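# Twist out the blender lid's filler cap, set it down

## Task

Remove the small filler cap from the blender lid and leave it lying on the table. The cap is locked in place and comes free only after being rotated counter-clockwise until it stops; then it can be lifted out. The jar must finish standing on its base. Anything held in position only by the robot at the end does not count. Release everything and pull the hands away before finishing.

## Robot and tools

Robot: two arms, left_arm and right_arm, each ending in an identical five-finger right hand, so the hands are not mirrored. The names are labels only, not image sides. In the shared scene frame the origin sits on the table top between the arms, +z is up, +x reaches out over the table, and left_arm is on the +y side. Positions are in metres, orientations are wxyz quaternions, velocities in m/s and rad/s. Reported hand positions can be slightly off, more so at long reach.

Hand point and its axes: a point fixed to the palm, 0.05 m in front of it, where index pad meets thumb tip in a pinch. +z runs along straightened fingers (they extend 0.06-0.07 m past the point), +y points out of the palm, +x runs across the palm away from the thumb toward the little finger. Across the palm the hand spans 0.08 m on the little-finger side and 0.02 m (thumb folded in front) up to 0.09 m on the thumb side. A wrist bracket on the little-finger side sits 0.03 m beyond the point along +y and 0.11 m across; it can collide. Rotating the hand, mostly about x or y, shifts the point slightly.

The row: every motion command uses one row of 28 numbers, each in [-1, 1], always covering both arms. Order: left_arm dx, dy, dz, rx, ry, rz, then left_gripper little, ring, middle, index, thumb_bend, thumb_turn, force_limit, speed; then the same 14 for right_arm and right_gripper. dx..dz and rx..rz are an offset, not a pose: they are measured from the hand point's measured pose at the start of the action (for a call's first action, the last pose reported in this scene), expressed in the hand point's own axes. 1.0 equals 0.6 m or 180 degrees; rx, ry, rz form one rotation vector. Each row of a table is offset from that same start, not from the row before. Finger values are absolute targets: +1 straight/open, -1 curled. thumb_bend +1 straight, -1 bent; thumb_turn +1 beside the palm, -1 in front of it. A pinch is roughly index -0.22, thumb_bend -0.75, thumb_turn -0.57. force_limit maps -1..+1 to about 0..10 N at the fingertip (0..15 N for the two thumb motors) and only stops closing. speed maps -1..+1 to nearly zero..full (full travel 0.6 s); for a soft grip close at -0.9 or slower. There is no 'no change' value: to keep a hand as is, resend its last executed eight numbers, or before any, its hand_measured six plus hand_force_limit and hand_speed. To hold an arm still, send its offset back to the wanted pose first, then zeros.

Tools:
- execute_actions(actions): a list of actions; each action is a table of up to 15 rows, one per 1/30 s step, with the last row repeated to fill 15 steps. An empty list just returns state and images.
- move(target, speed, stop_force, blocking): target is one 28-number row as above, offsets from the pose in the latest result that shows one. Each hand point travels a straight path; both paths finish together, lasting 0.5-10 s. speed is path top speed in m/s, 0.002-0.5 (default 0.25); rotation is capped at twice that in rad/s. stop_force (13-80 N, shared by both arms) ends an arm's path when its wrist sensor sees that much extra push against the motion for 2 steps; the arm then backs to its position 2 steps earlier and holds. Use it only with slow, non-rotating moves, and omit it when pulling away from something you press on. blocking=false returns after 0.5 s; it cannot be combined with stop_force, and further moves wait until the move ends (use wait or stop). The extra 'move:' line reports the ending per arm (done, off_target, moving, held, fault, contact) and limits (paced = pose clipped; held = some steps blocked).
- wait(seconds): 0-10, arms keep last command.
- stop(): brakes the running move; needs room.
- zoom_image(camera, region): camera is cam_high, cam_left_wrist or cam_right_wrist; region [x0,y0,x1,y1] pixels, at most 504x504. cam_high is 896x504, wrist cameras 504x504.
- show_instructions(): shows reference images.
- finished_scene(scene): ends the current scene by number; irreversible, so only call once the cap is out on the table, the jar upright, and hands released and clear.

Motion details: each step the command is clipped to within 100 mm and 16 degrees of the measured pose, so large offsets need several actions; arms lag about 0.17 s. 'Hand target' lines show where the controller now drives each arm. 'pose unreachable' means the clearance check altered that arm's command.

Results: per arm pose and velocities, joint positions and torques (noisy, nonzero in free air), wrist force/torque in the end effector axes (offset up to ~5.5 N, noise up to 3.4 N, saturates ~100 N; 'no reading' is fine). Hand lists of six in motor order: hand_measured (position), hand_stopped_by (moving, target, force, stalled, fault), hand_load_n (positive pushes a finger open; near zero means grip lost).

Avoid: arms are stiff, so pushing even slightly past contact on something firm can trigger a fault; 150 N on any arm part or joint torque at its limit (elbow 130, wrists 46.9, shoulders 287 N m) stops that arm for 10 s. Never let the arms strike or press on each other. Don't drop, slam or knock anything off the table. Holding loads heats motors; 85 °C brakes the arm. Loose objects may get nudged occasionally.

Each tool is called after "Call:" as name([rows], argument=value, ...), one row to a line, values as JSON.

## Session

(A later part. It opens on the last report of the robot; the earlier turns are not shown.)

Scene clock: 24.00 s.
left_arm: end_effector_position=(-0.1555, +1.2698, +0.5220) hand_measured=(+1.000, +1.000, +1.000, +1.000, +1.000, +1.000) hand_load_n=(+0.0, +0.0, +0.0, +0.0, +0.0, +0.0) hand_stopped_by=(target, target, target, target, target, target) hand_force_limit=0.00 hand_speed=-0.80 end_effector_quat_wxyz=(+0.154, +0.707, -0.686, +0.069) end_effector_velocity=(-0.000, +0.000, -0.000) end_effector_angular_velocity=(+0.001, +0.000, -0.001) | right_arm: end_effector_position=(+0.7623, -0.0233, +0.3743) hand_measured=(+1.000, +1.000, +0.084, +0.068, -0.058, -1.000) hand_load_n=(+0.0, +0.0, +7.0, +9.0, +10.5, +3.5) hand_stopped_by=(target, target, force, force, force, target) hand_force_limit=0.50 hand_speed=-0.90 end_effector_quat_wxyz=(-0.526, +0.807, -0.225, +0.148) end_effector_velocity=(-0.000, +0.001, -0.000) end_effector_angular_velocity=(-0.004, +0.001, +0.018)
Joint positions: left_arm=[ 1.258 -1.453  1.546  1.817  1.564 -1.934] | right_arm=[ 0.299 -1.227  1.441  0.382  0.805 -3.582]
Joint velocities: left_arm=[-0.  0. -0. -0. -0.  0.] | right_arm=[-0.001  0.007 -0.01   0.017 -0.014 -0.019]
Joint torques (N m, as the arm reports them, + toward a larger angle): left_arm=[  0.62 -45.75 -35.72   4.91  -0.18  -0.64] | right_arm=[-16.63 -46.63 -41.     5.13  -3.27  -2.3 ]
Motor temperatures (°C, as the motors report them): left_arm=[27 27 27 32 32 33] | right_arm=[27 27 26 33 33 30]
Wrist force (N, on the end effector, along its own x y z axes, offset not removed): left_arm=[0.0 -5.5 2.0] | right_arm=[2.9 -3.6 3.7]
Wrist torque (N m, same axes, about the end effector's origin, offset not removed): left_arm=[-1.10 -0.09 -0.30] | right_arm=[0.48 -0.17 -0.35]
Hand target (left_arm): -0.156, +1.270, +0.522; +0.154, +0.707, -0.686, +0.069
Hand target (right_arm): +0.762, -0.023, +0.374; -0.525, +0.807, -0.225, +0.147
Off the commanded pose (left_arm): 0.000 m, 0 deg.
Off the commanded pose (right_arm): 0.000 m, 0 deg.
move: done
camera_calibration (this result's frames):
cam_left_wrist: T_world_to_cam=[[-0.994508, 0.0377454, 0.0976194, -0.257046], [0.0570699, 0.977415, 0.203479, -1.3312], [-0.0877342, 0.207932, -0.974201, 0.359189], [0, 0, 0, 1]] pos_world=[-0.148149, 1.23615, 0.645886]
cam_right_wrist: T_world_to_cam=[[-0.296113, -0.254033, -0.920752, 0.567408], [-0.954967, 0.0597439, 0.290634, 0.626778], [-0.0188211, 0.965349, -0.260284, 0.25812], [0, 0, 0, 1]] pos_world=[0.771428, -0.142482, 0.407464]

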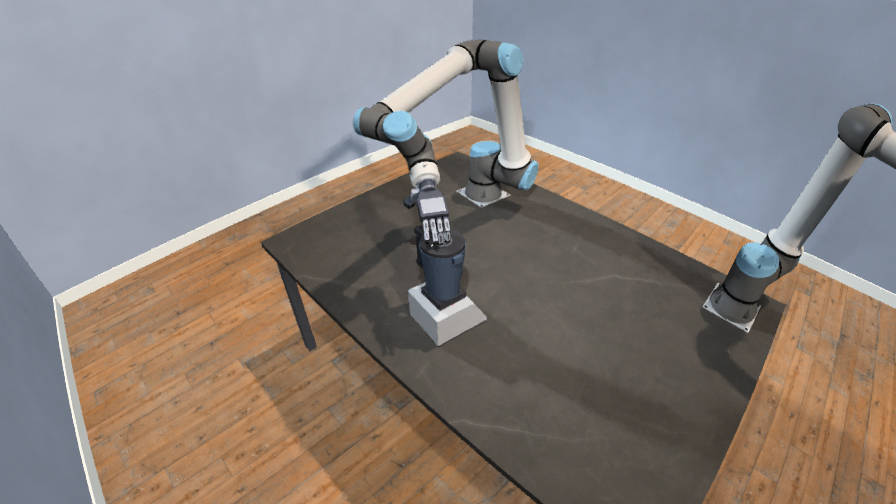

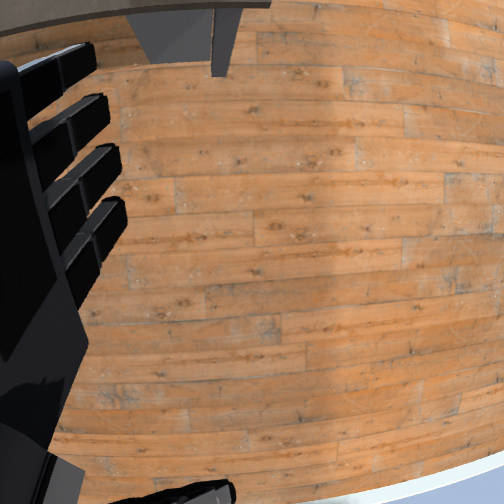

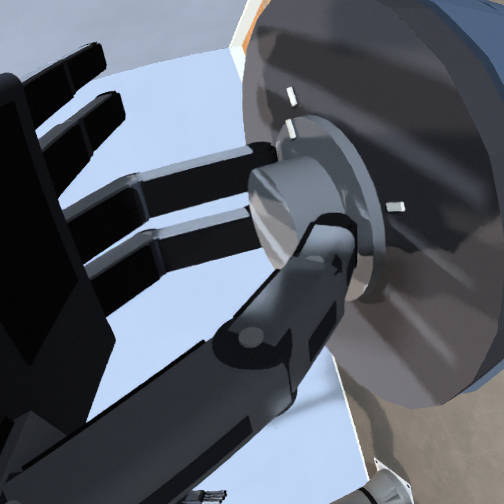

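Call:
move(target=[0,0,0,0,0,0,1,1,1,1,1,1,0,-0.8, 0.001,-0.0004,-0.0013,0,-0.0152,-0.0068,1,1,-0.35,-0.35,-0.45,-1,0.5,-0.9], speed=0.1)

Scene clock: 25.47 s.
left_arm: end_effector_position=(-0.1555, +1.2698, +0.5220) hand_measured=(+1.000, +1.000, +1.000, +1.000, +1.000, +1.000) hand_load_n=(+0.0, +0.0, +0.0, +0.0, +0.0, +0.0) hand_stopped_by=(target, target, target, target, target, target) hand_force_limit=0.00 hand_speed=-0.80 end_effector_quat_wxyz=(+0.154, +0.707, -0.686, +0.069) end_effector_velocity=(+0.000, +0.000, -0.000) end_effector_angular_velocity=(-0.000, -0.000, -0.000) | right_arm: end_effector_position=(+0.7625, -0.0240, +0.3748) hand_measured=(+1.000, +1.000, +0.084, +0.068, -0.058, -1.000) hand_load_n=(+0.0, +0.0, +6.0, +7.5, +12.0, +6.0) hand_stopped_by=(target, target, force, force, force, target) hand_force_limit=0.50 hand_speed=-0.90 end_effector_quat_wxyz=(-0.529, +0.812, -0.205, +0.135) end_effector_velocity=(+0.002, -0.001, +0.002) end_effector_angular_velocity=(-0.001, -0.001, +0.013)
Joint positions: left_arm=[ 1.258 -1.453  1.546  1.817  1.564 -1.934] | right_arm=[ 0.29  -1.208  1.418  0.42   0.756 -3.631]
Joint velocities: left_arm=[-0.  0. -0. -0.  0.  0.] | right_arm=[-0.003  0.007 -0.011  0.014 -0.013 -0.015]
Joint torques (N m, as the arm reports them, + toward a larger angle): left_arm=[  0.43 -45.92 -35.53   5.03  -0.17  -0.63] | right_arm=[-18.44 -55.2  -47.97   3.58  -4.39  -2.44]
Motor temperatures (°C, as the motors report them): left_arm=[27 27 27 32 32 33] | right_arm=[27 27 26 33 33 30]
Wrist force (N, on the end effector, along its own x y z axes, offset not removed): left_arm=[-1.2 -5.4 1.5] | right_arm=[-0.7 5.2 5.0]
Wrist torque (N m, same axes, about the end effector's origin, offset not removed): left_arm=[-0.99 0.11 -0.35] | right_arm=[0.11 0.25 -0.40]
Hand target (left_arm): -0.156, +1.270, +0.522; +0.154, +0.707, -0.686, +0.069
Hand target (right_arm): +0.763, -0.024, +0.375; -0.529, +0.813, -0.204, +0.134
Off the commanded pose (left_arm): 0.000 m, 0 deg.
Off the commanded pose (right_arm): 0.000 m, 0 deg.
move: done
camera_calibration (this result's frames):
cam_left_wrist: T_world_to_cam=[[-0.994508, 0.0377454, 0.0976194, -0.257046], [0.0570698, 0.977415, 0.203479, -1.3312], [-0.0877342, 0.207932, -0.974201, 0.359189], [0, 0, 0, 1]] pos_world=[-0.148149, 1.23615, 0.645886]
cam_right_wrist: T_world_to_cam=[[-0.282731, -0.268634, -0.920814, 0.557191], [-0.956836, 0.0116372, 0.290396, 0.62721], [-0.0672946, 0.963172, -0.260329, 0.295943], [0, 0, 0, 1]] pos_world=[0.777587, -0.142662, 0.407973]

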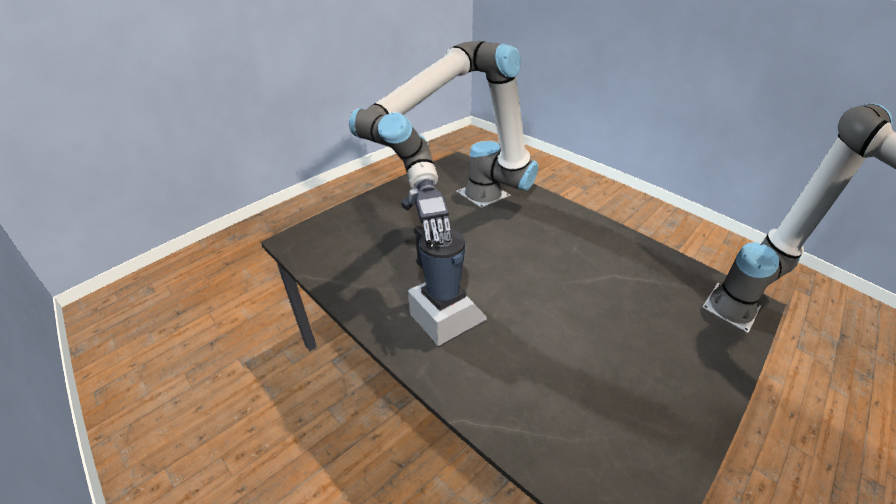

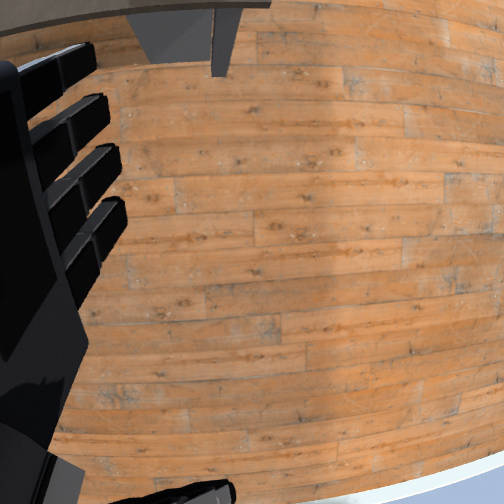

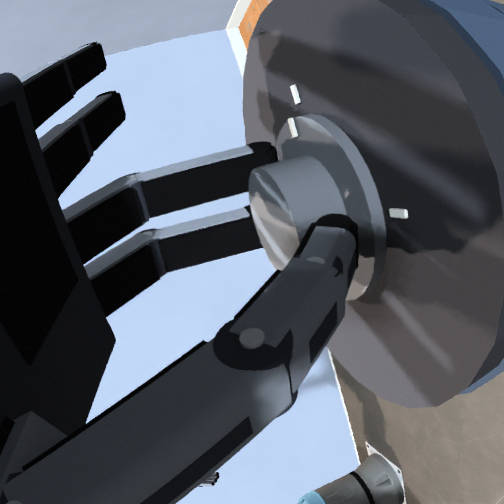

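Call:
execute_actions([
  [[0,0,0,0,0,0,1,1,1,1,1,1,0,-0.8, 0,0,0.0001,0,0.0011,0.0005,1,1,-0.35,-0.35,-0.45,-1,0.5,-0.9],[0,0,0,0,0,0,1,1,1,1,1,1,0,-0.8, 0,-0.0001,0.0001,0,0.0022,0.001,1,1,-0.35,-0.35,-0.45,-1,0.5,-0.9],[0,0,0,0,0,0,1,1,1,1,1,1,0,-0.8, -0.0001,-0.0001,0.0002,0,0.0033,0.0015,1,1,-0.35,-0.35,-0.45,-1,0.5,-0.9],[0,0,0,0,0,0,1,1,1,1,1,1,0,-0.8, -0.0001,-0.0001,0.0003,0,0.0044,0.002,1,1,-0.35,-0.35,-0.45,-1,0.5,-0.9],[0,0,0,0,0,0,1,1,1,1,1,1,0,-0.8, -0.0001,-0.0002,0.0003,0,0.0055,0.0024,1,1,-0.35,-0.35,-0.45,-1,0.5,-0.9],[0,0,0,0,0,0,1,1,1,1,1,1,0,-0.8, -0.0001,-0.0002,0.0004,0,0.0066,0.0029,1,1,-0.35,-0.35,-0.45,-1,0.5,-0.9],[0,0,0,0,0,0,1,1,1,1,1,1,0,-0.8, -0.0001,-0.0002,0.0004,0,0.0066,0.0029,1,1,-0.35,-0.35,-0.45,-1,0.5,-0.9],[0,0,0,0,0,0,1,1,1,1,1,1,0,-0.8, -0.0001,-0.0002,0.0004,0,0.0066,0.0029,1,1,-0.35,-0.35,-0.45,-1,0.5,-0.9],[0,0,0,0,0,0,1,1,1,1,1,1,0,-0.8, -0.0001,-0.0002,0.0004,0,0.0066,0.0029,1,1,-0.4,-0.4,-0.5,-1,0.6,-0.92]],
])

Scene clock: 26.60 s.
left_arm: end_effector_position=(-0.1555, +1.2698, +0.5220) hand_measured=(+1.000, +1.000, +1.000, +1.000, +1.000, +1.000) hand_load_n=(+0.0, +0.0, +0.0, +0.0, +0.0, +0.0) hand_stopped_by=(target, target, target, target, target, target) hand_force_limit=0.00 hand_speed=-0.80 end_effector_quat_wxyz=(+0.154, +0.707, -0.686, +0.069) end_effector_velocity=(+0.000, -0.000, -0.000) end_effector_angular_velocity=(+0.001, -0.001, -0.000) | right_arm: end_effector_position=(+0.7626, -0.0238, +0.3748) hand_measured=(+1.000, +1.000, +0.078, +0.062, -0.058, -1.000) hand_load_n=(+0.0, +0.0, +8.5, +8.0, +13.5, +1.5) hand_stopped_by=(target, target, force, force, force, target) hand_force_limit=0.60 hand_speed=-0.92 end_effector_quat_wxyz=(-0.528, +0.810, -0.214, +0.140) end_effector_velocity=(+0.000, -0.001, -0.000) end_effector_angular_velocity=(-0.001, -0.002, -0.013)
Joint positions: left_arm=[ 1.258 -1.453  1.546  1.817  1.564 -1.934] | right_arm=[ 0.293 -1.216  1.427  0.404  0.776 -3.61 ]
Joint velocities: left_arm=[ 0.    -0.    -0.    -0.001  0.001  0.   ] | right_arm=[ 0.001 -0.005  0.006 -0.01   0.012  0.011]
Joint torques (N m, as the arm reports them, + toward a larger angle): left_arm=[ -0.79 -46.5  -35.02   4.91  -0.04  -0.68] | right_arm=[ 13.65 -92.55 -32.22  -0.92   1.43   2.04]
Motor temperatures (°C, as the motors report them): left_arm=[27 27 27 32 32 33] | right_arm=[27 27 26 33 34 30]
Wrist force (N, on the end effector, along its own x y z axes, offset not removed): left_arm=[-0.3 -4.7 1.2] | right_arm=[-0.6 3.8 4.2]
Wrist torque (N m, same axes, about the end effector's origin, offset not removed): left_arm=[-0.88 -0.03 -0.20] | right_arm=[0.28 0.17 -0.53]
Hand target (left_arm): -0.156, +1.270, +0.522; +0.154, +0.707, -0.686, +0.069
Hand target (right_arm): +0.763, -0.024, +0.375; -0.528, +0.810, -0.214, +0.141
Off the commanded pose (left_arm): 0.000 m, 0 deg.
Off the commanded pose (right_arm): 0.000 m, 0 deg.
camera_calibration (this result's frames):
cam_left_wrist: T_world_to_cam=[[-0.994508, 0.0377455, 0.0976194, -0.257046], [0.0570699, 0.977415, 0.203479, -1.3312], [-0.0877342, 0.207932, -0.974201, 0.359189], [0, 0, 0, 1]] pos_world=[-0.148149, 1.23615, 0.645886]
cam_right_wrist: T_world_to_cam=[[-0.288329, -0.262632, -0.92081, 0.561708], [-0.956378, 0.0318006, 0.290396, 0.627419], [-0.0469851, 0.964372, -0.260344, 0.280287], [0, 0, 0, 1]] pos_world=[0.775176, -0.142731, 0.407997]

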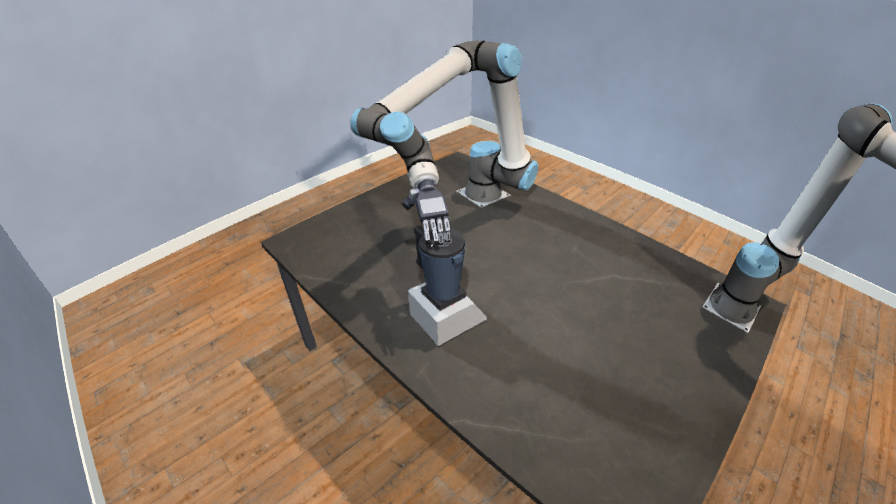

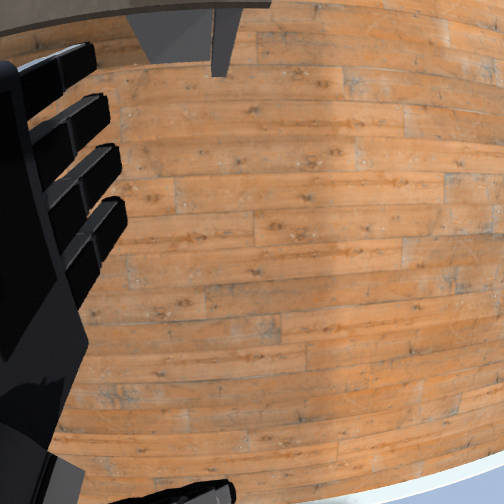

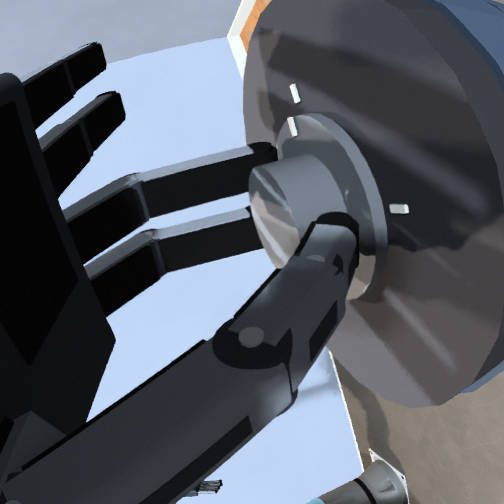

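Call:
move(target=[0,0,0,0,0,0,1,1,1,1,1,1,0,-0.8, 0.0001,-0.0763,-0.0336,0,0,0,1,1,-0.4,-0.4,-0.5,-1,0.6,-0.92], speed=0.055, stop_force=13)

Scene clock: 29.87 s.
left_arm: end_effector_position=(-0.1555, +1.2698, +0.5220) hand_measured=(+1.000, +1.000, +1.000, +1.000, +1.000, +1.000) hand_load_n=(+0.0, +0.0, +0.0, +0.0, +0.0, +0.0) hand_stopped_by=(target, target, target, target, target, target) hand_force_limit=0.00 hand_speed=-0.80 end_effector_quat_wxyz=(+0.154, +0.707, -0.686, +0.069) end_effector_velocity=(+0.000, -0.000, +0.000) end_effector_angular_velocity=(+0.001, -0.002, +0.001) | right_arm: end_effector_position=(+0.7626, -0.0238, +0.4244) hand_measured=(+1.000, +1.000, +0.078, +0.062, -0.058, -1.000) hand_load_n=(+0.0, +0.0, +8.5, +7.0, +14.0, +0.5) hand_stopped_by=(target, target, force, force, force, target) hand_force_limit=0.60 hand_speed=-0.92 end_effector_quat_wxyz=(-0.528, +0.810, -0.214, +0.140) end_effector_velocity=(+0.000, +0.001, +0.004) end_effector_angular_velocity=(+0.002, -0.001, +0.003)
Joint positions: left_arm=[ 1.258 -1.453  1.546  1.817  1.564 -1.934] | right_arm=[ 0.293 -1.23   1.358  0.487  0.776 -3.61 ]
Joint velocities: left_arm=[ 0.    -0.001 -0.    -0.     0.001 -0.   ] | right_arm=[ 0.    -0.    -0.006  0.004 -0.003  0.   ]
Joint torques (N m, as the arm reports them, + toward a larger angle): left_arm=[ -0.74 -46.29 -35.49   5.01  -0.31  -0.66] | right_arm=[-17.35 -88.01 -45.5    3.55  -3.61  -2.35]
Motor temperatures (°C, as the motors report them): left_arm=[27 27 27 32 32 33] | right_arm=[27 27 26 33 34 30]
Wrist force (N, on the end effector, along its own x y z axes, offset not removed): left_arm=[1.2 -2.5 1.9] | right_arm=[-0.1 4.8 4.2]
Wrist torque (N m, same axes, about the end effector's origin, offset not removed): left_arm=[-0.55 -0.28 -0.07] | right_arm=[0.39 -0.24 -0.32]
Hand target (left_arm): -0.156, +1.270, +0.522; +0.154, +0.707, -0.686, +0.069
Hand target (right_arm): +0.763, -0.024, +0.425; -0.528, +0.810, -0.214, +0.140
Off the commanded pose (left_arm): 0.000 m, 0 deg.
Off the commanded pose (right_arm): 0.000 m, 0 deg.
move: done
camera_calibration (this result's frames):
cam_left_wrist: T_world_to_cam=[[-0.994508, 0.0377456, 0.0976194, -0.257046], [0.05707, 0.977415, 0.203479, -1.3312], [-0.0877342, 0.207932, -0.974201, 0.359189], [0, 0, 0, 1]] pos_world=[-0.148149, 1.23615, 0.645886]
cam_right_wrist: T_world_to_cam=[[-0.288314, -0.262587, -0.920827, 0.607414], [-0.956385, 0.0318254, 0.290372, 0.613033], [-0.0469423, 0.964383, -0.26031, 0.293193], [0, 0, 0, 1]] pos_world=[0.775184, -0.142761, 0.457637]

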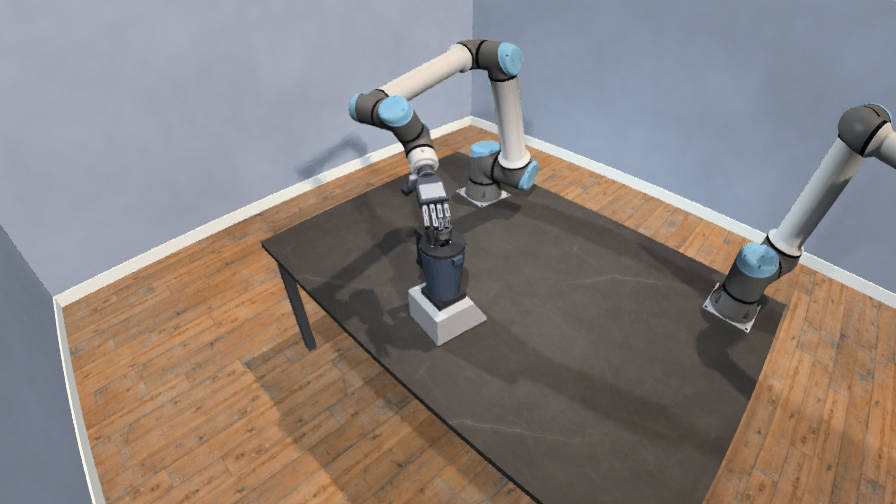

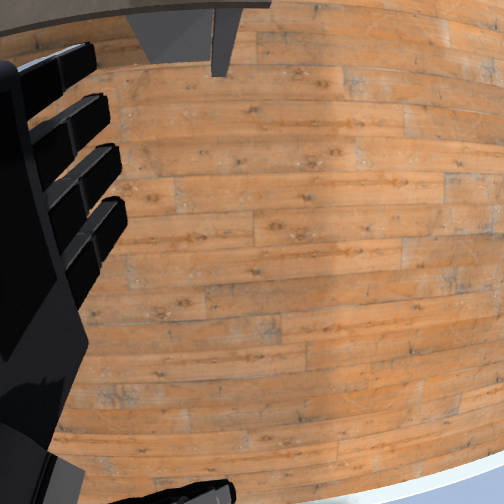

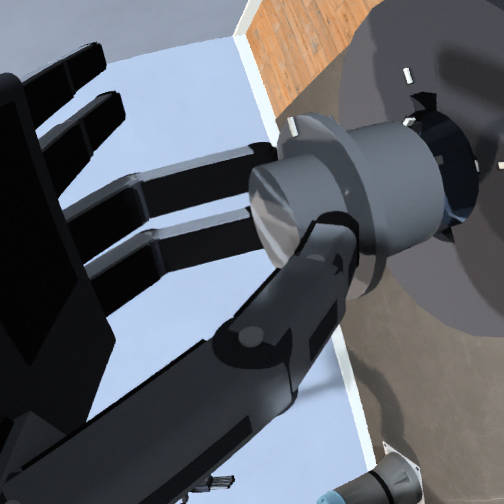

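Call:
move(target=[0,0,0,0,0,0,1,1,1,1,1,1,0,-0.8, -0.0699,0.1818,-0.3114,-0.0001,0.1017,0.0448,1,1,-0.4,-0.4,-0.5,-1,0.6,-0.92], speed=0.35)

Scene clock: 31.53 s.
left_arm: end_effector_position=(-0.1555, +1.2698, +0.5220) hand_measured=(+1.000, +1.000, +1.000, +1.000, +1.000, +1.000) hand_load_n=(+0.0, +0.0, +0.0, +0.0, +0.0, +0.0) hand_stopped_by=(target, target, target, target, target, target) hand_force_limit=0.00 hand_speed=-0.80 end_effector_quat_wxyz=(+0.154, +0.707, -0.686, +0.069) end_effector_velocity=(-0.000, -0.000, +0.000) end_effector_angular_velocity=(-0.001, +0.001, -0.000) | right_arm: end_effector_position=(+0.6201, -0.1898, +0.3996) hand_measured=(+1.000, +1.000, +0.078, +0.062, -0.058, -1.000) hand_load_n=(+0.0, +0.0, +8.5, +7.0, +14.0, +0.5) hand_stopped_by=(target, target, force, force, force, target) hand_force_limit=0.60 hand_speed=-0.92 end_effector_quat_wxyz=(-0.495, +0.761, -0.351, +0.230) end_effector_velocity=(-0.001, -0.003, -0.001) end_effector_angular_velocity=(-0.000, +0.000, -0.005)
Joint positions: left_arm=[ 1.258 -1.453  1.546  1.817  1.564 -1.934] | right_arm=[ 0.098 -1.642  1.865  0.317  0.905 -3.498]
Joint velocities: left_arm=[ 0.     0.     0.     0.001 -0.001  0.   ] | right_arm=[-0.006 -0.004  0.005  0.    -0.001 -0.001]
Joint torques (N m, as the arm reports them, + toward a larger angle): left_arm=[  0.12 -46.   -35.79   5.05  -0.1   -0.82] | right_arm=[-16.22 -52.46 -33.21  -1.72  -3.48  -2.48]
Motor temperatures (°C, as the motors report them): left_arm=[27 27 27 32 32 33] | right_arm=[27 27 26 33 34 30]
Wrist force (N, on the end effector, along its own x y z axes, offset not removed): left_arm=[0.1 -3.9 2.2] | right_arm=[-0.3 2.9 2.2]
Wrist torque (N m, same axes, about the end effector's origin, offset not removed): left_arm=[-0.82 -0.12 -0.20] | right_arm=[0.17 -0.07 -0.42]
Hand target (left_arm): -0.156, +1.270, +0.522; +0.154, +0.707, -0.686, +0.069
Hand target (right_arm): +0.620, -0.190, +0.400; -0.495, +0.761, -0.351, +0.230
Off the commanded pose (left_arm): 0.000 m, 0 deg.
Off the commanded pose (right_arm): 0.000 m, 0 deg.
move: done
camera_calibration (this result's frames):
cam_left_wrist: T_world_to_cam=[[-0.994508, 0.0377455, 0.0976193, -0.257046], [0.0570699, 0.977415, 0.203479, -1.3312], [-0.0877341, 0.207932, -0.974201, 0.359189], [0, 0, 0, 1]] pos_world=[-0.148149, 1.23615, 0.645886]
cam_right_wrist: T_world_to_cam=[[-0.360883, -0.148306, -0.920744, 0.566571], [-0.887838, 0.35686, 0.290506, 0.508344], [0.285493, 0.92231, -0.260457, 0.226014], [0, 0, 0, 1]] pos_world=[0.591267, -0.305837, 0.432857]

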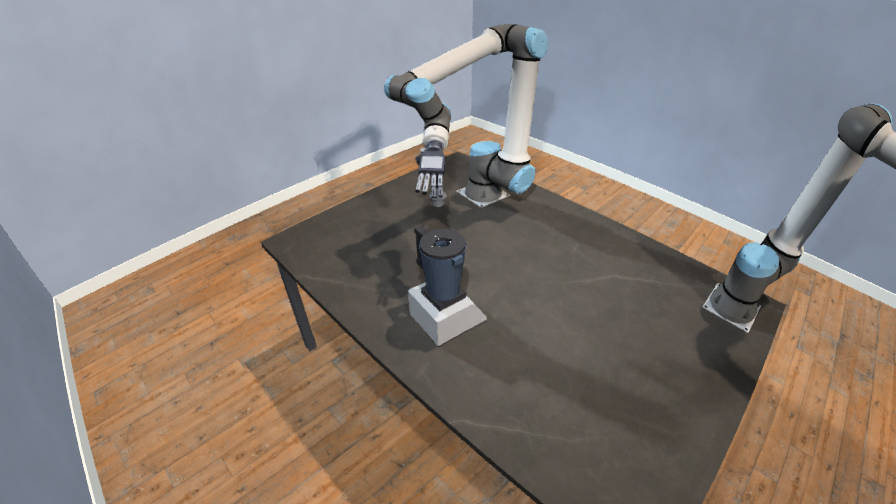

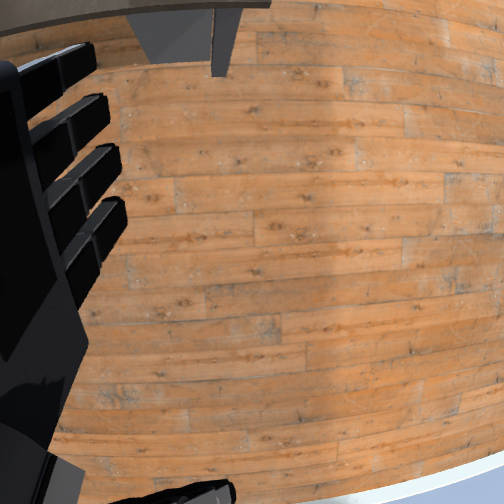

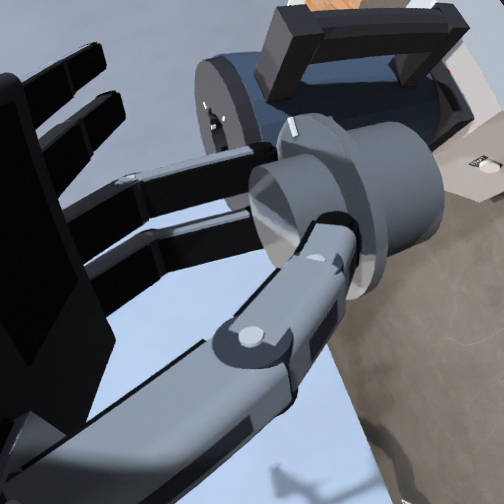

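Call:
zoom_image(camera="cam_right_wrist", region=[180, 0, 504, 200])

Region (180, 0, 504, 200) of cam_right_wrist's 504x504 image, scaled by 1.556, with more detail than that image has; it fills the top 311 rows of this view, and the rest is white.

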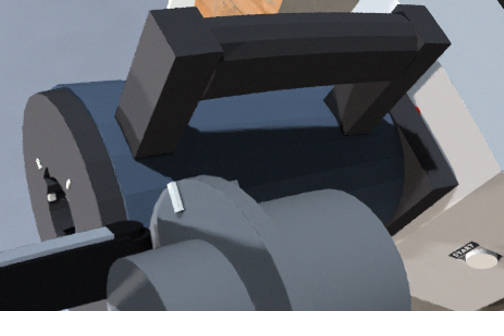

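Call:
move(target=[0,0,0,0,0,0,1,1,1,1,1,1,0,-0.8, 0.036,0.5713,0.0743,0,0,0,1,1,-0.4,-0.4,-0.5,-1,0.6,-0.92], speed=0.4)

Scene clock: 33.93 s.
left_arm: end_effector_position=(-0.1555, +1.2698, +0.5220) hand_measured=(+1.000, +1.000, +1.000, +1.000, +1.000, +1.000) hand_load_n=(+0.0, +0.0, +0.0, +0.0, +0.0, +0.0) hand_stopped_by=(target, target, target, target, target, target) hand_force_limit=0.00 hand_speed=-0.80 end_effector_quat_wxyz=(+0.154, +0.707, -0.686, +0.069) end_effector_velocity=(-0.000, -0.000, +0.000) end_effector_angular_velocity=(-0.000, +0.002, +0.000) | right_arm: end_effector_position=(+0.5600, -0.2693, +0.0684) hand_measured=(+1.000, +1.000, +0.078, +0.062, -0.058, -1.000) hand_load_n=(+0.0, +0.0, +8.5, +7.0, +14.0, +0.5) hand_stopped_by=(target, target, force, force, force, target) hand_force_limit=0.60 hand_speed=-0.92 end_effector_quat_wxyz=(-0.495, +0.761, -0.351, +0.230) end_effector_velocity=(+0.001, +0.000, -0.002) end_effector_angular_velocity=(+0.002, -0.000, +0.000)
Joint positions: left_arm=[ 1.258 -1.453  1.546  1.817  1.564 -1.934] | right_arm=[-0.116 -1.409  2.341 -0.278  0.727 -3.663]
Joint velocities: left_arm=[ 0.    -0.     0.     0.001 -0.001 -0.001] | right_arm=[-0.     0.005  0.001 -0.007 -0.002  0.001]
Joint torques (N m, as the arm reports them, + toward a larger angle): left_arm=[ -0.42 -46.48 -36.02   5.02  -0.13  -0.84] | right_arm=[-17.   -16.93 -15.93  -0.78  -3.66   2.07]
Motor temperatures (°C, as the motors report them): left_arm=[27 27 27 32 32 33] | right_arm=[27 27 26 33 34 30]
Wrist force (N, on the end effector, along its own x y z axes, offset not removed): left_arm=[0.3 -4.5 1.8] | right_arm=[-1.7 3.1 2.6]
Wrist torque (N m, same axes, about the end effector's origin, offset not removed): left_arm=[-0.89 -0.13 -0.20] | right_arm=[0.20 0.06 -0.54]
Hand target (left_arm): -0.156, +1.270, +0.522; +0.154, +0.707, -0.686, +0.069
Hand target (right_arm): +0.560, -0.269, +0.068; -0.495, +0.761, -0.351, +0.230
Off the commanded pose (left_arm): 0.000 m, 0 deg.
Off the commanded pose (right_arm): 0.001 m, 0 deg.
move: done
camera_calibration (this result's frames):
cam_left_wrist: T_world_to_cam=[[-0.994508, 0.0377457, 0.0976194, -0.257046], [0.0570701, 0.977415, 0.203479, -1.3312], [-0.0877342, 0.207932, -0.974201, 0.359189], [0, 0, 0, 1]] pos_world=[-0.148149, 1.23615, 0.645886]
cam_right_wrist: T_world_to_cam=[[-0.361141, -0.148381, -0.92063, 0.228224], [-0.887789, 0.356779, 0.290755, 0.579504], [0.285319, 0.922329, -0.260579, 0.230301], [0, 0, 0, 1]] pos_world=[0.531189, -0.385304, 0.101628]

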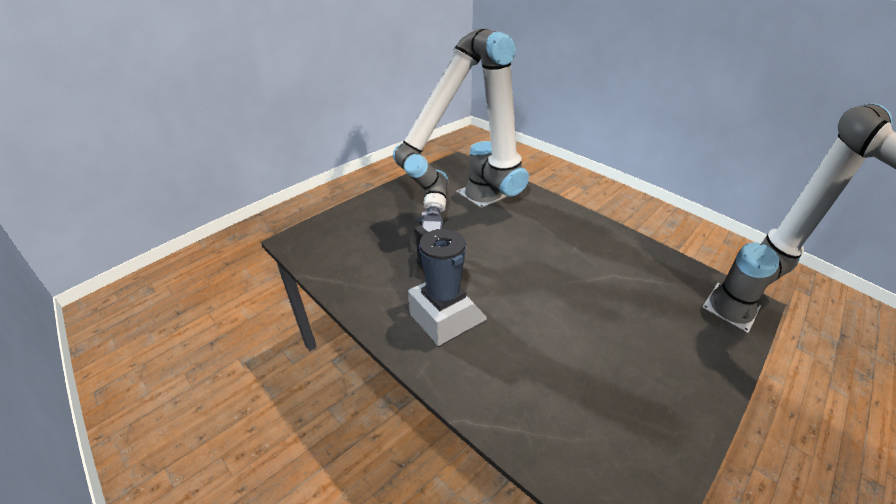

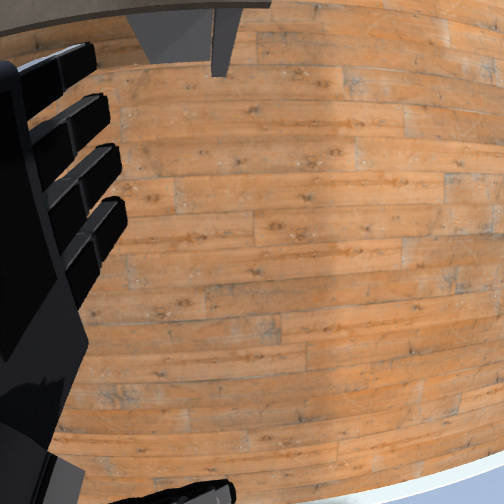

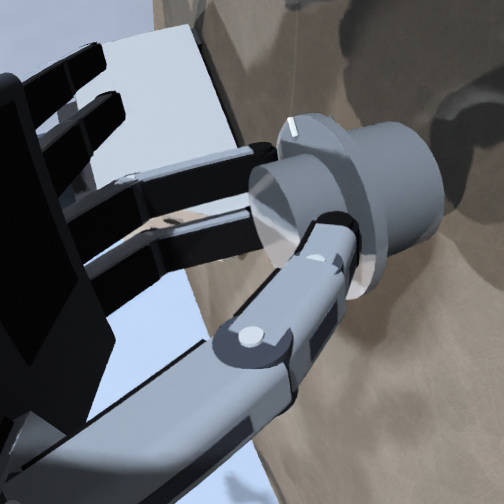

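Call:
move(target=[0,0,0,0,0,0,1,1,1,1,1,1,0,-0.8, 0,0.025,0.011,0,0,0,1,1,-0.4,-0.4,-0.5,-1,0.6,-0.92], speed=0.02, stop_force=13)

Scene clock: 35.30 s.
left_arm: end_effector_position=(-0.1555, +1.2698, +0.5220) hand_measured=(+1.000, +1.000, +1.000, +1.000, +1.000, +1.000) hand_load_n=(+0.0, +0.0, +0.0, +0.0, +0.0, +0.0) hand_stopped_by=(target, target, target, target, target, target) hand_force_limit=0.00 hand_speed=-0.80 end_effector_quat_wxyz=(+0.154, +0.707, -0.686, +0.069) end_effector_velocity=(+0.000, +0.000, +0.000) end_effector_angular_velocity=(+0.001, -0.000, -0.000) | right_arm: end_effector_position=(+0.5599, -0.2693, +0.0535) hand_measured=(+1.000, +1.000, +0.078, +0.062, -0.058, -1.000) hand_load_n=(+0.0, +0.0, +10.0, +9.5, +10.5, +0.0) hand_stopped_by=(target, target, force, force, force, target) hand_force_limit=0.60 hand_speed=-0.92 end_effector_quat_wxyz=(-0.495, +0.761, -0.351, +0.229) end_effector_velocity=(-0.001, +0.001, +0.004) end_effector_angular_velocity=(+0.001, +0.001, +0.001)
Joint positions: left_arm=[ 1.258 -1.453  1.546  1.817  1.564 -1.934] | right_arm=[-0.116 -1.382  2.35  -0.314  0.727 -3.663]
Joint velocities: left_arm=[-0.    -0.    -0.    -0.001 -0.     0.   ] | right_arm=[ 0.001 -0.007 -0.002  0.01  -0.001  0.001]
Joint torques (N m, as the arm reports them, + toward a larger angle): left_arm=[  2.38 -45.62 -35.37   4.97   0.13  -0.79] | right_arm=[  5.53 -52.7  -27.23   3.86   2.73  -1.35]
Motor temperatures (°C, as the motors report them): left_arm=[27 27 27 32 32 33] | right_arm=[27 27 26 33 34 30]
Wrist force (N, on the end effector, along its own x y z axes, offset not removed): left_arm=[0.1 -4.1 0.5] | right_arm=[0.1 -4.0 -0.1]
Wrist torque (N m, same axes, about the end effector's origin, offset not removed): left_arm=[-0.73 -0.06 -0.27] | right_arm=[0.06 -0.16 -0.49]
Hand target (left_arm): -0.156, +1.270, +0.522; +0.154, +0.707, -0.686, +0.069
Hand target (right_arm): +0.560, -0.269, +0.054; -0.495, +0.761, -0.351, +0.230
Off the commanded pose (left_arm): 0.000 m, 0 deg.
Off the commanded pose (right_arm): 0.001 m, 0 deg.
move: contact (right_arm)
camera_calibration (this result's frames):
cam_left_wrist: T_world_to_cam=[[-0.994508, 0.0377457, 0.0976193, -0.257046], [0.0570701, 0.977415, 0.203479, -1.3312], [-0.0877341, 0.207932, -0.974201, 0.359189], [0, 0, 0, 1]] pos_world=[-0.148149, 1.23615, 0.645886]
cam_right_wrist: T_world_to_cam=[[-0.361329, -0.148304, -0.920569, 0.214544], [-0.88775, 0.356691, 0.290984, 0.583679], [0.285205, 0.922376, -0.260539, 0.226521], [0, 0, 0, 1]] pos_world=[0.531077, -0.385313, 0.0866794]

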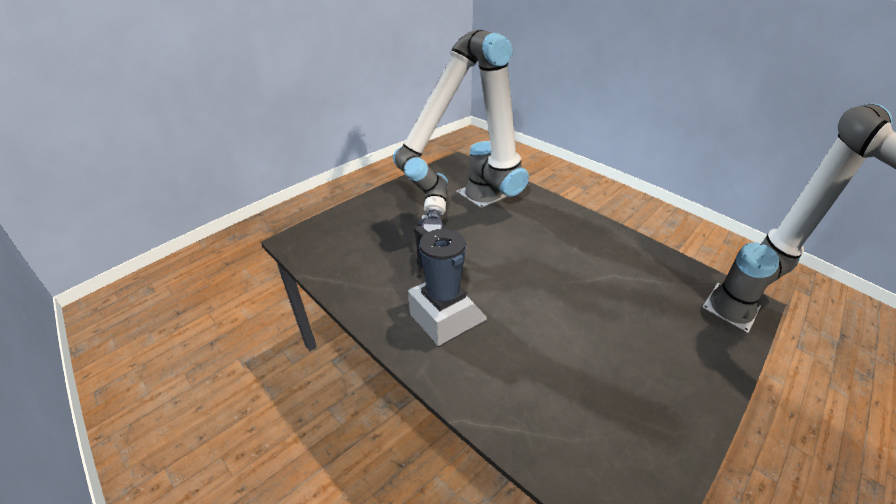

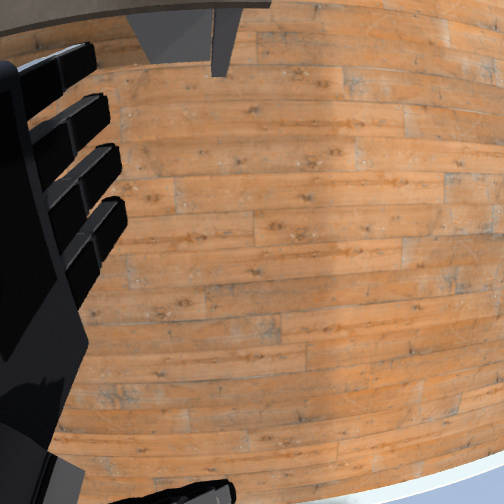

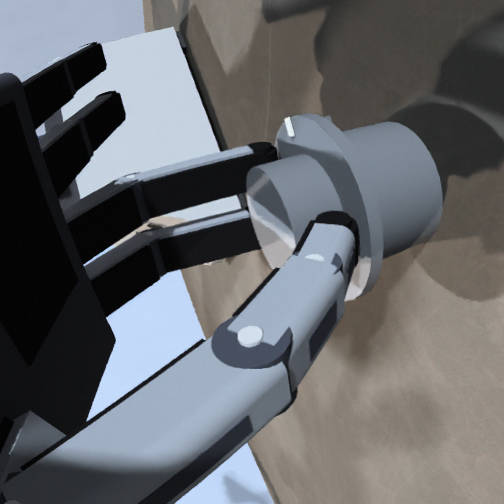

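Call:
move(target=[0,0,0,0,0,0,1,1,1,1,1,1,0,-0.8, 0.0004,-0.2744,-0.1212,0,0,0,1,1,0.3,0.3,0.0,-1,0.6,-0.2], speed=0.25)

Scene clock: 37.07 s.
left_arm: end_effector_position=(-0.1555, +1.2698, +0.5220) hand_measured=(+1.000, +1.000, +1.000, +1.000, +1.000, +1.000) hand_load_n=(+0.0, +0.0, +0.0, +0.0, +0.0, +0.0) hand_stopped_by=(target, target, target, target, target, target) hand_force_limit=0.00 hand_speed=-0.80 end_effector_quat_wxyz=(+0.154, +0.707, -0.686, +0.069) end_effector_velocity=(+0.000, -0.000, +0.000) end_effector_angular_velocity=(-0.001, -0.000, -0.000) | right_arm: end_effector_position=(+0.5599, -0.2695, +0.2330) hand_measured=(+1.000, +1.000, +0.300, +0.300, +0.000, -1.000) hand_load_n=(+0.0, +0.0, +0.0, +0.0, +0.0, +0.0) hand_stopped_by=(target, target, target, target, target, target) hand_force_limit=0.60 hand_speed=-0.20 end_effector_quat_wxyz=(-0.495, +0.761, -0.351, +0.229) end_effector_velocity=(+0.000, +0.000, +0.003) end_effector_angular_velocity=(-0.000, -0.001, +0.003)
Joint positions: left_arm=[ 1.258 -1.453  1.546  1.817  1.564 -1.934] | right_arm=[-0.116 -1.648  2.201  0.101  0.727 -3.663]
Joint velocities: left_arm=[-0.  0. -0.  0.  0.  0.] | right_arm=[-0.    -0.002 -0.005  0.008 -0.003 -0.003]
Joint torques (N m, as the arm reports them, + toward a larger angle): left_arm=[ -0.55 -48.6  -35.24   4.88  -0.12  -0.66] | right_arm=[-16.16 -45.18 -40.72   3.56  -3.64  -2.27]
Motor temperatures (°C, as the motors report them): left_arm=[27 27 27 32 32 33] | right_arm=[27 27 26 33 34 30]
Wrist force (N, on the end effector, along its own x y z axes, offset not removed): left_arm=[-0.6 -5.5 0.3] | right_arm=[0.7 3.7 1.8]
Wrist torque (N m, same axes, about the end effector's origin, offset not removed): left_arm=[-0.91 0.07 -0.32] | right_arm=[0.38 -0.19 -0.31]
Hand target (left_arm): -0.156, +1.270, +0.522; +0.154, +0.707, -0.686, +0.069
Hand target (right_arm): +0.560, -0.270, +0.233; -0.495, +0.761, -0.351, +0.229
Off the commanded pose (left_arm): 0.000 m, 0 deg.
Off the commanded pose (right_arm): 0.001 m, 0 deg.
move: done
camera_calibration (this result's frames):
cam_left_wrist: T_world_to_cam=[[-0.994508, 0.0377456, 0.0976193, -0.257046], [0.0570699, 0.977415, 0.203479, -1.3312], [-0.0877341, 0.207932, -0.974201, 0.359189], [0, 0, 0, 1]] pos_world=[-0.148149, 1.23615, 0.645886]
cam_right_wrist: T_world_to_cam=[[-0.361224, -0.148206, -0.920626, 0.379802], [-0.88776, 0.356734, 0.2909, 0.531594], [0.285306, 0.922375, -0.260432, 0.273403], [0, 0, 0, 1]] pos_world=[0.531119, -0.385529, 0.266218]

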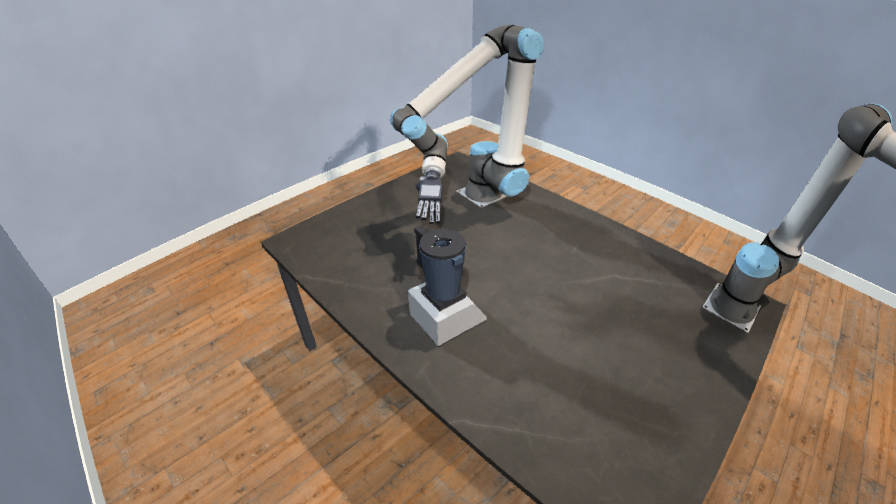

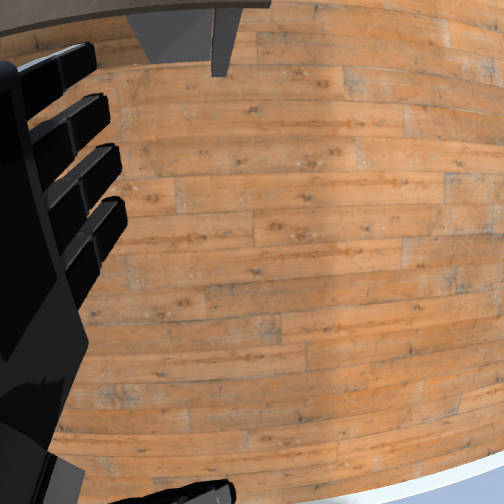

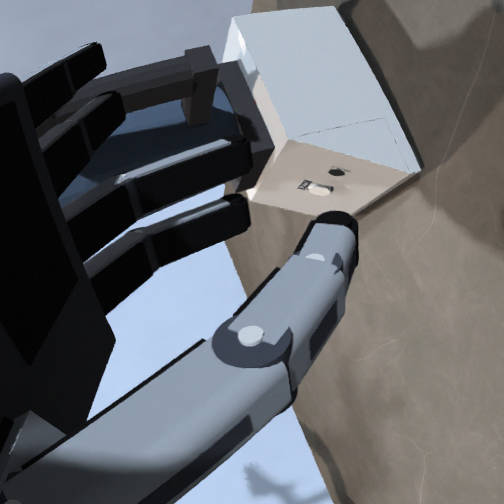

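Call:
move(target=[0,0,0,0,0,0,1,1,1,1,1,1,0,-0.8, 0.0882,0.0568,-0.1287,0,0,0,1,1,0.3,0.3,0.0,-1,0.6,-0.2], speed=0.3)

Scene clock: 38.47 s.
left_arm: end_effector_position=(-0.1555, +1.2698, +0.5220) hand_measured=(+1.000, +1.000, +1.000, +1.000, +1.000, +1.000) hand_load_n=(+0.0, +0.0, +0.0, +0.0, +0.0, +0.0) hand_stopped_by=(target, target, target, target, target, target) hand_force_limit=0.00 hand_speed=-0.80 end_effector_quat_wxyz=(+0.154, +0.707, -0.686, +0.069) end_effector_velocity=(-0.000, -0.000, +0.000) end_effector_angular_velocity=(+0.001, +0.000, +0.000) | right_arm: end_effector_position=(+0.5301, -0.3639, +0.2330) hand_measured=(+1.000, +1.000, +0.300, +0.300, +0.000, -1.000) hand_load_n=(+0.0, +0.0, +0.0, +0.0, +0.0, +0.0) hand_stopped_by=(target, target, target, target, target, target) hand_force_limit=0.60 hand_speed=-0.20 end_effector_quat_wxyz=(-0.495, +0.761, -0.351, +0.230) end_effector_velocity=(-0.000, -0.004, +0.001) end_effector_angular_velocity=(-0.003, -0.000, +0.007)
Joint positions: left_arm=[ 1.258 -1.453  1.546  1.817  1.564 -1.934] | right_arm=[-0.403 -1.65   2.255  0.335  0.524 -4.013]
Joint velocities: left_arm=[ 0.    -0.001  0.    -0.    -0.001 -0.   ] | right_arm=[-0.009  0.006 -0.003  0.021 -0.007 -0.029]
Joint torques (N m, as the arm reports them, + toward a larger angle): left_arm=[  0.5  -46.59 -36.13   5.05  -0.23  -0.57] | right_arm=[-15.1   -6.02 -38.     4.9   -4.24  -2.02]
Motor temperatures (°C, as the motors report them): left_arm=[27 27 27 32 32 33] | right_arm=[27 27 26 33 34 30]
Wrist force (N, on the end effector, along its own x y z axes, offset not removed): left_arm=[0.3 -3.2 1.5] | right_arm=[1.0 3.1 2.2]
Wrist torque (N m, same axes, about the end effector's origin, offset not removed): left_arm=[-0.61 -0.18 -0.16] | right_arm=[0.29 -0.32 -0.33]
Hand target (left_arm): -0.156, +1.270, +0.522; +0.154, +0.707, -0.686, +0.069
Hand target (right_arm): +0.530, -0.364, +0.233; -0.495, +0.761, -0.351, +0.229
Off the commanded pose (left_arm): 0.000 m, 0 deg.
Off the commanded pose (right_arm): 0.001 m, 0 deg.
move: done
camera_calibration (this result's frames):
cam_left_wrist: T_world_to_cam=[[-0.994508, 0.0377457, 0.0976193, -0.257046], [0.0570701, 0.977415, 0.203479, -1.3312], [-0.0877341, 0.207932, -0.974201, 0.359189], [0, 0, 0, 1]] pos_world=[-0.148149, 1.23615, 0.645886]
cam_right_wrist: T_world_to_cam=[[-0.361255, -0.147667, -0.920701, 0.355227], [-0.887566, 0.35716, 0.29097, 0.538907], [0.285871, 0.922297, -0.26009, 0.368602], [0, 0, 0, 1]] pos_world=[0.50127, -0.479981, 0.266122]

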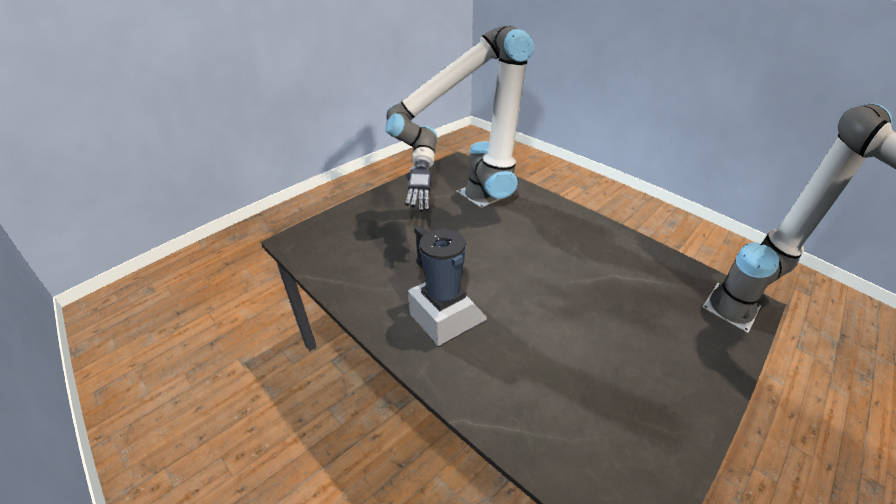

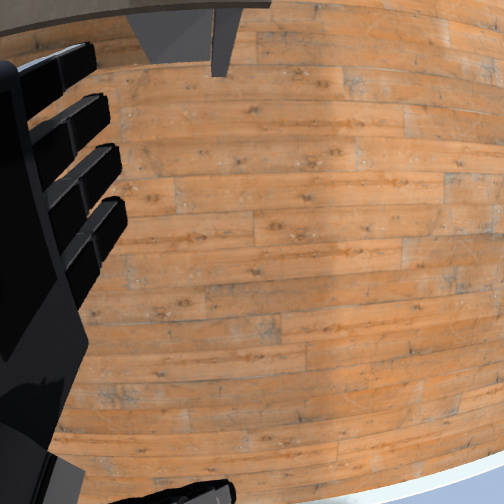

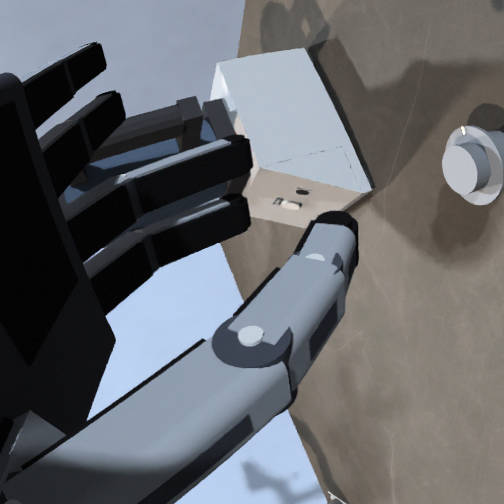

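The cap is standing upright on the table, the jar is still on its base, and the hand is clear.

Call:
finished_scene(scene=2)

The scene is finished: the task was done.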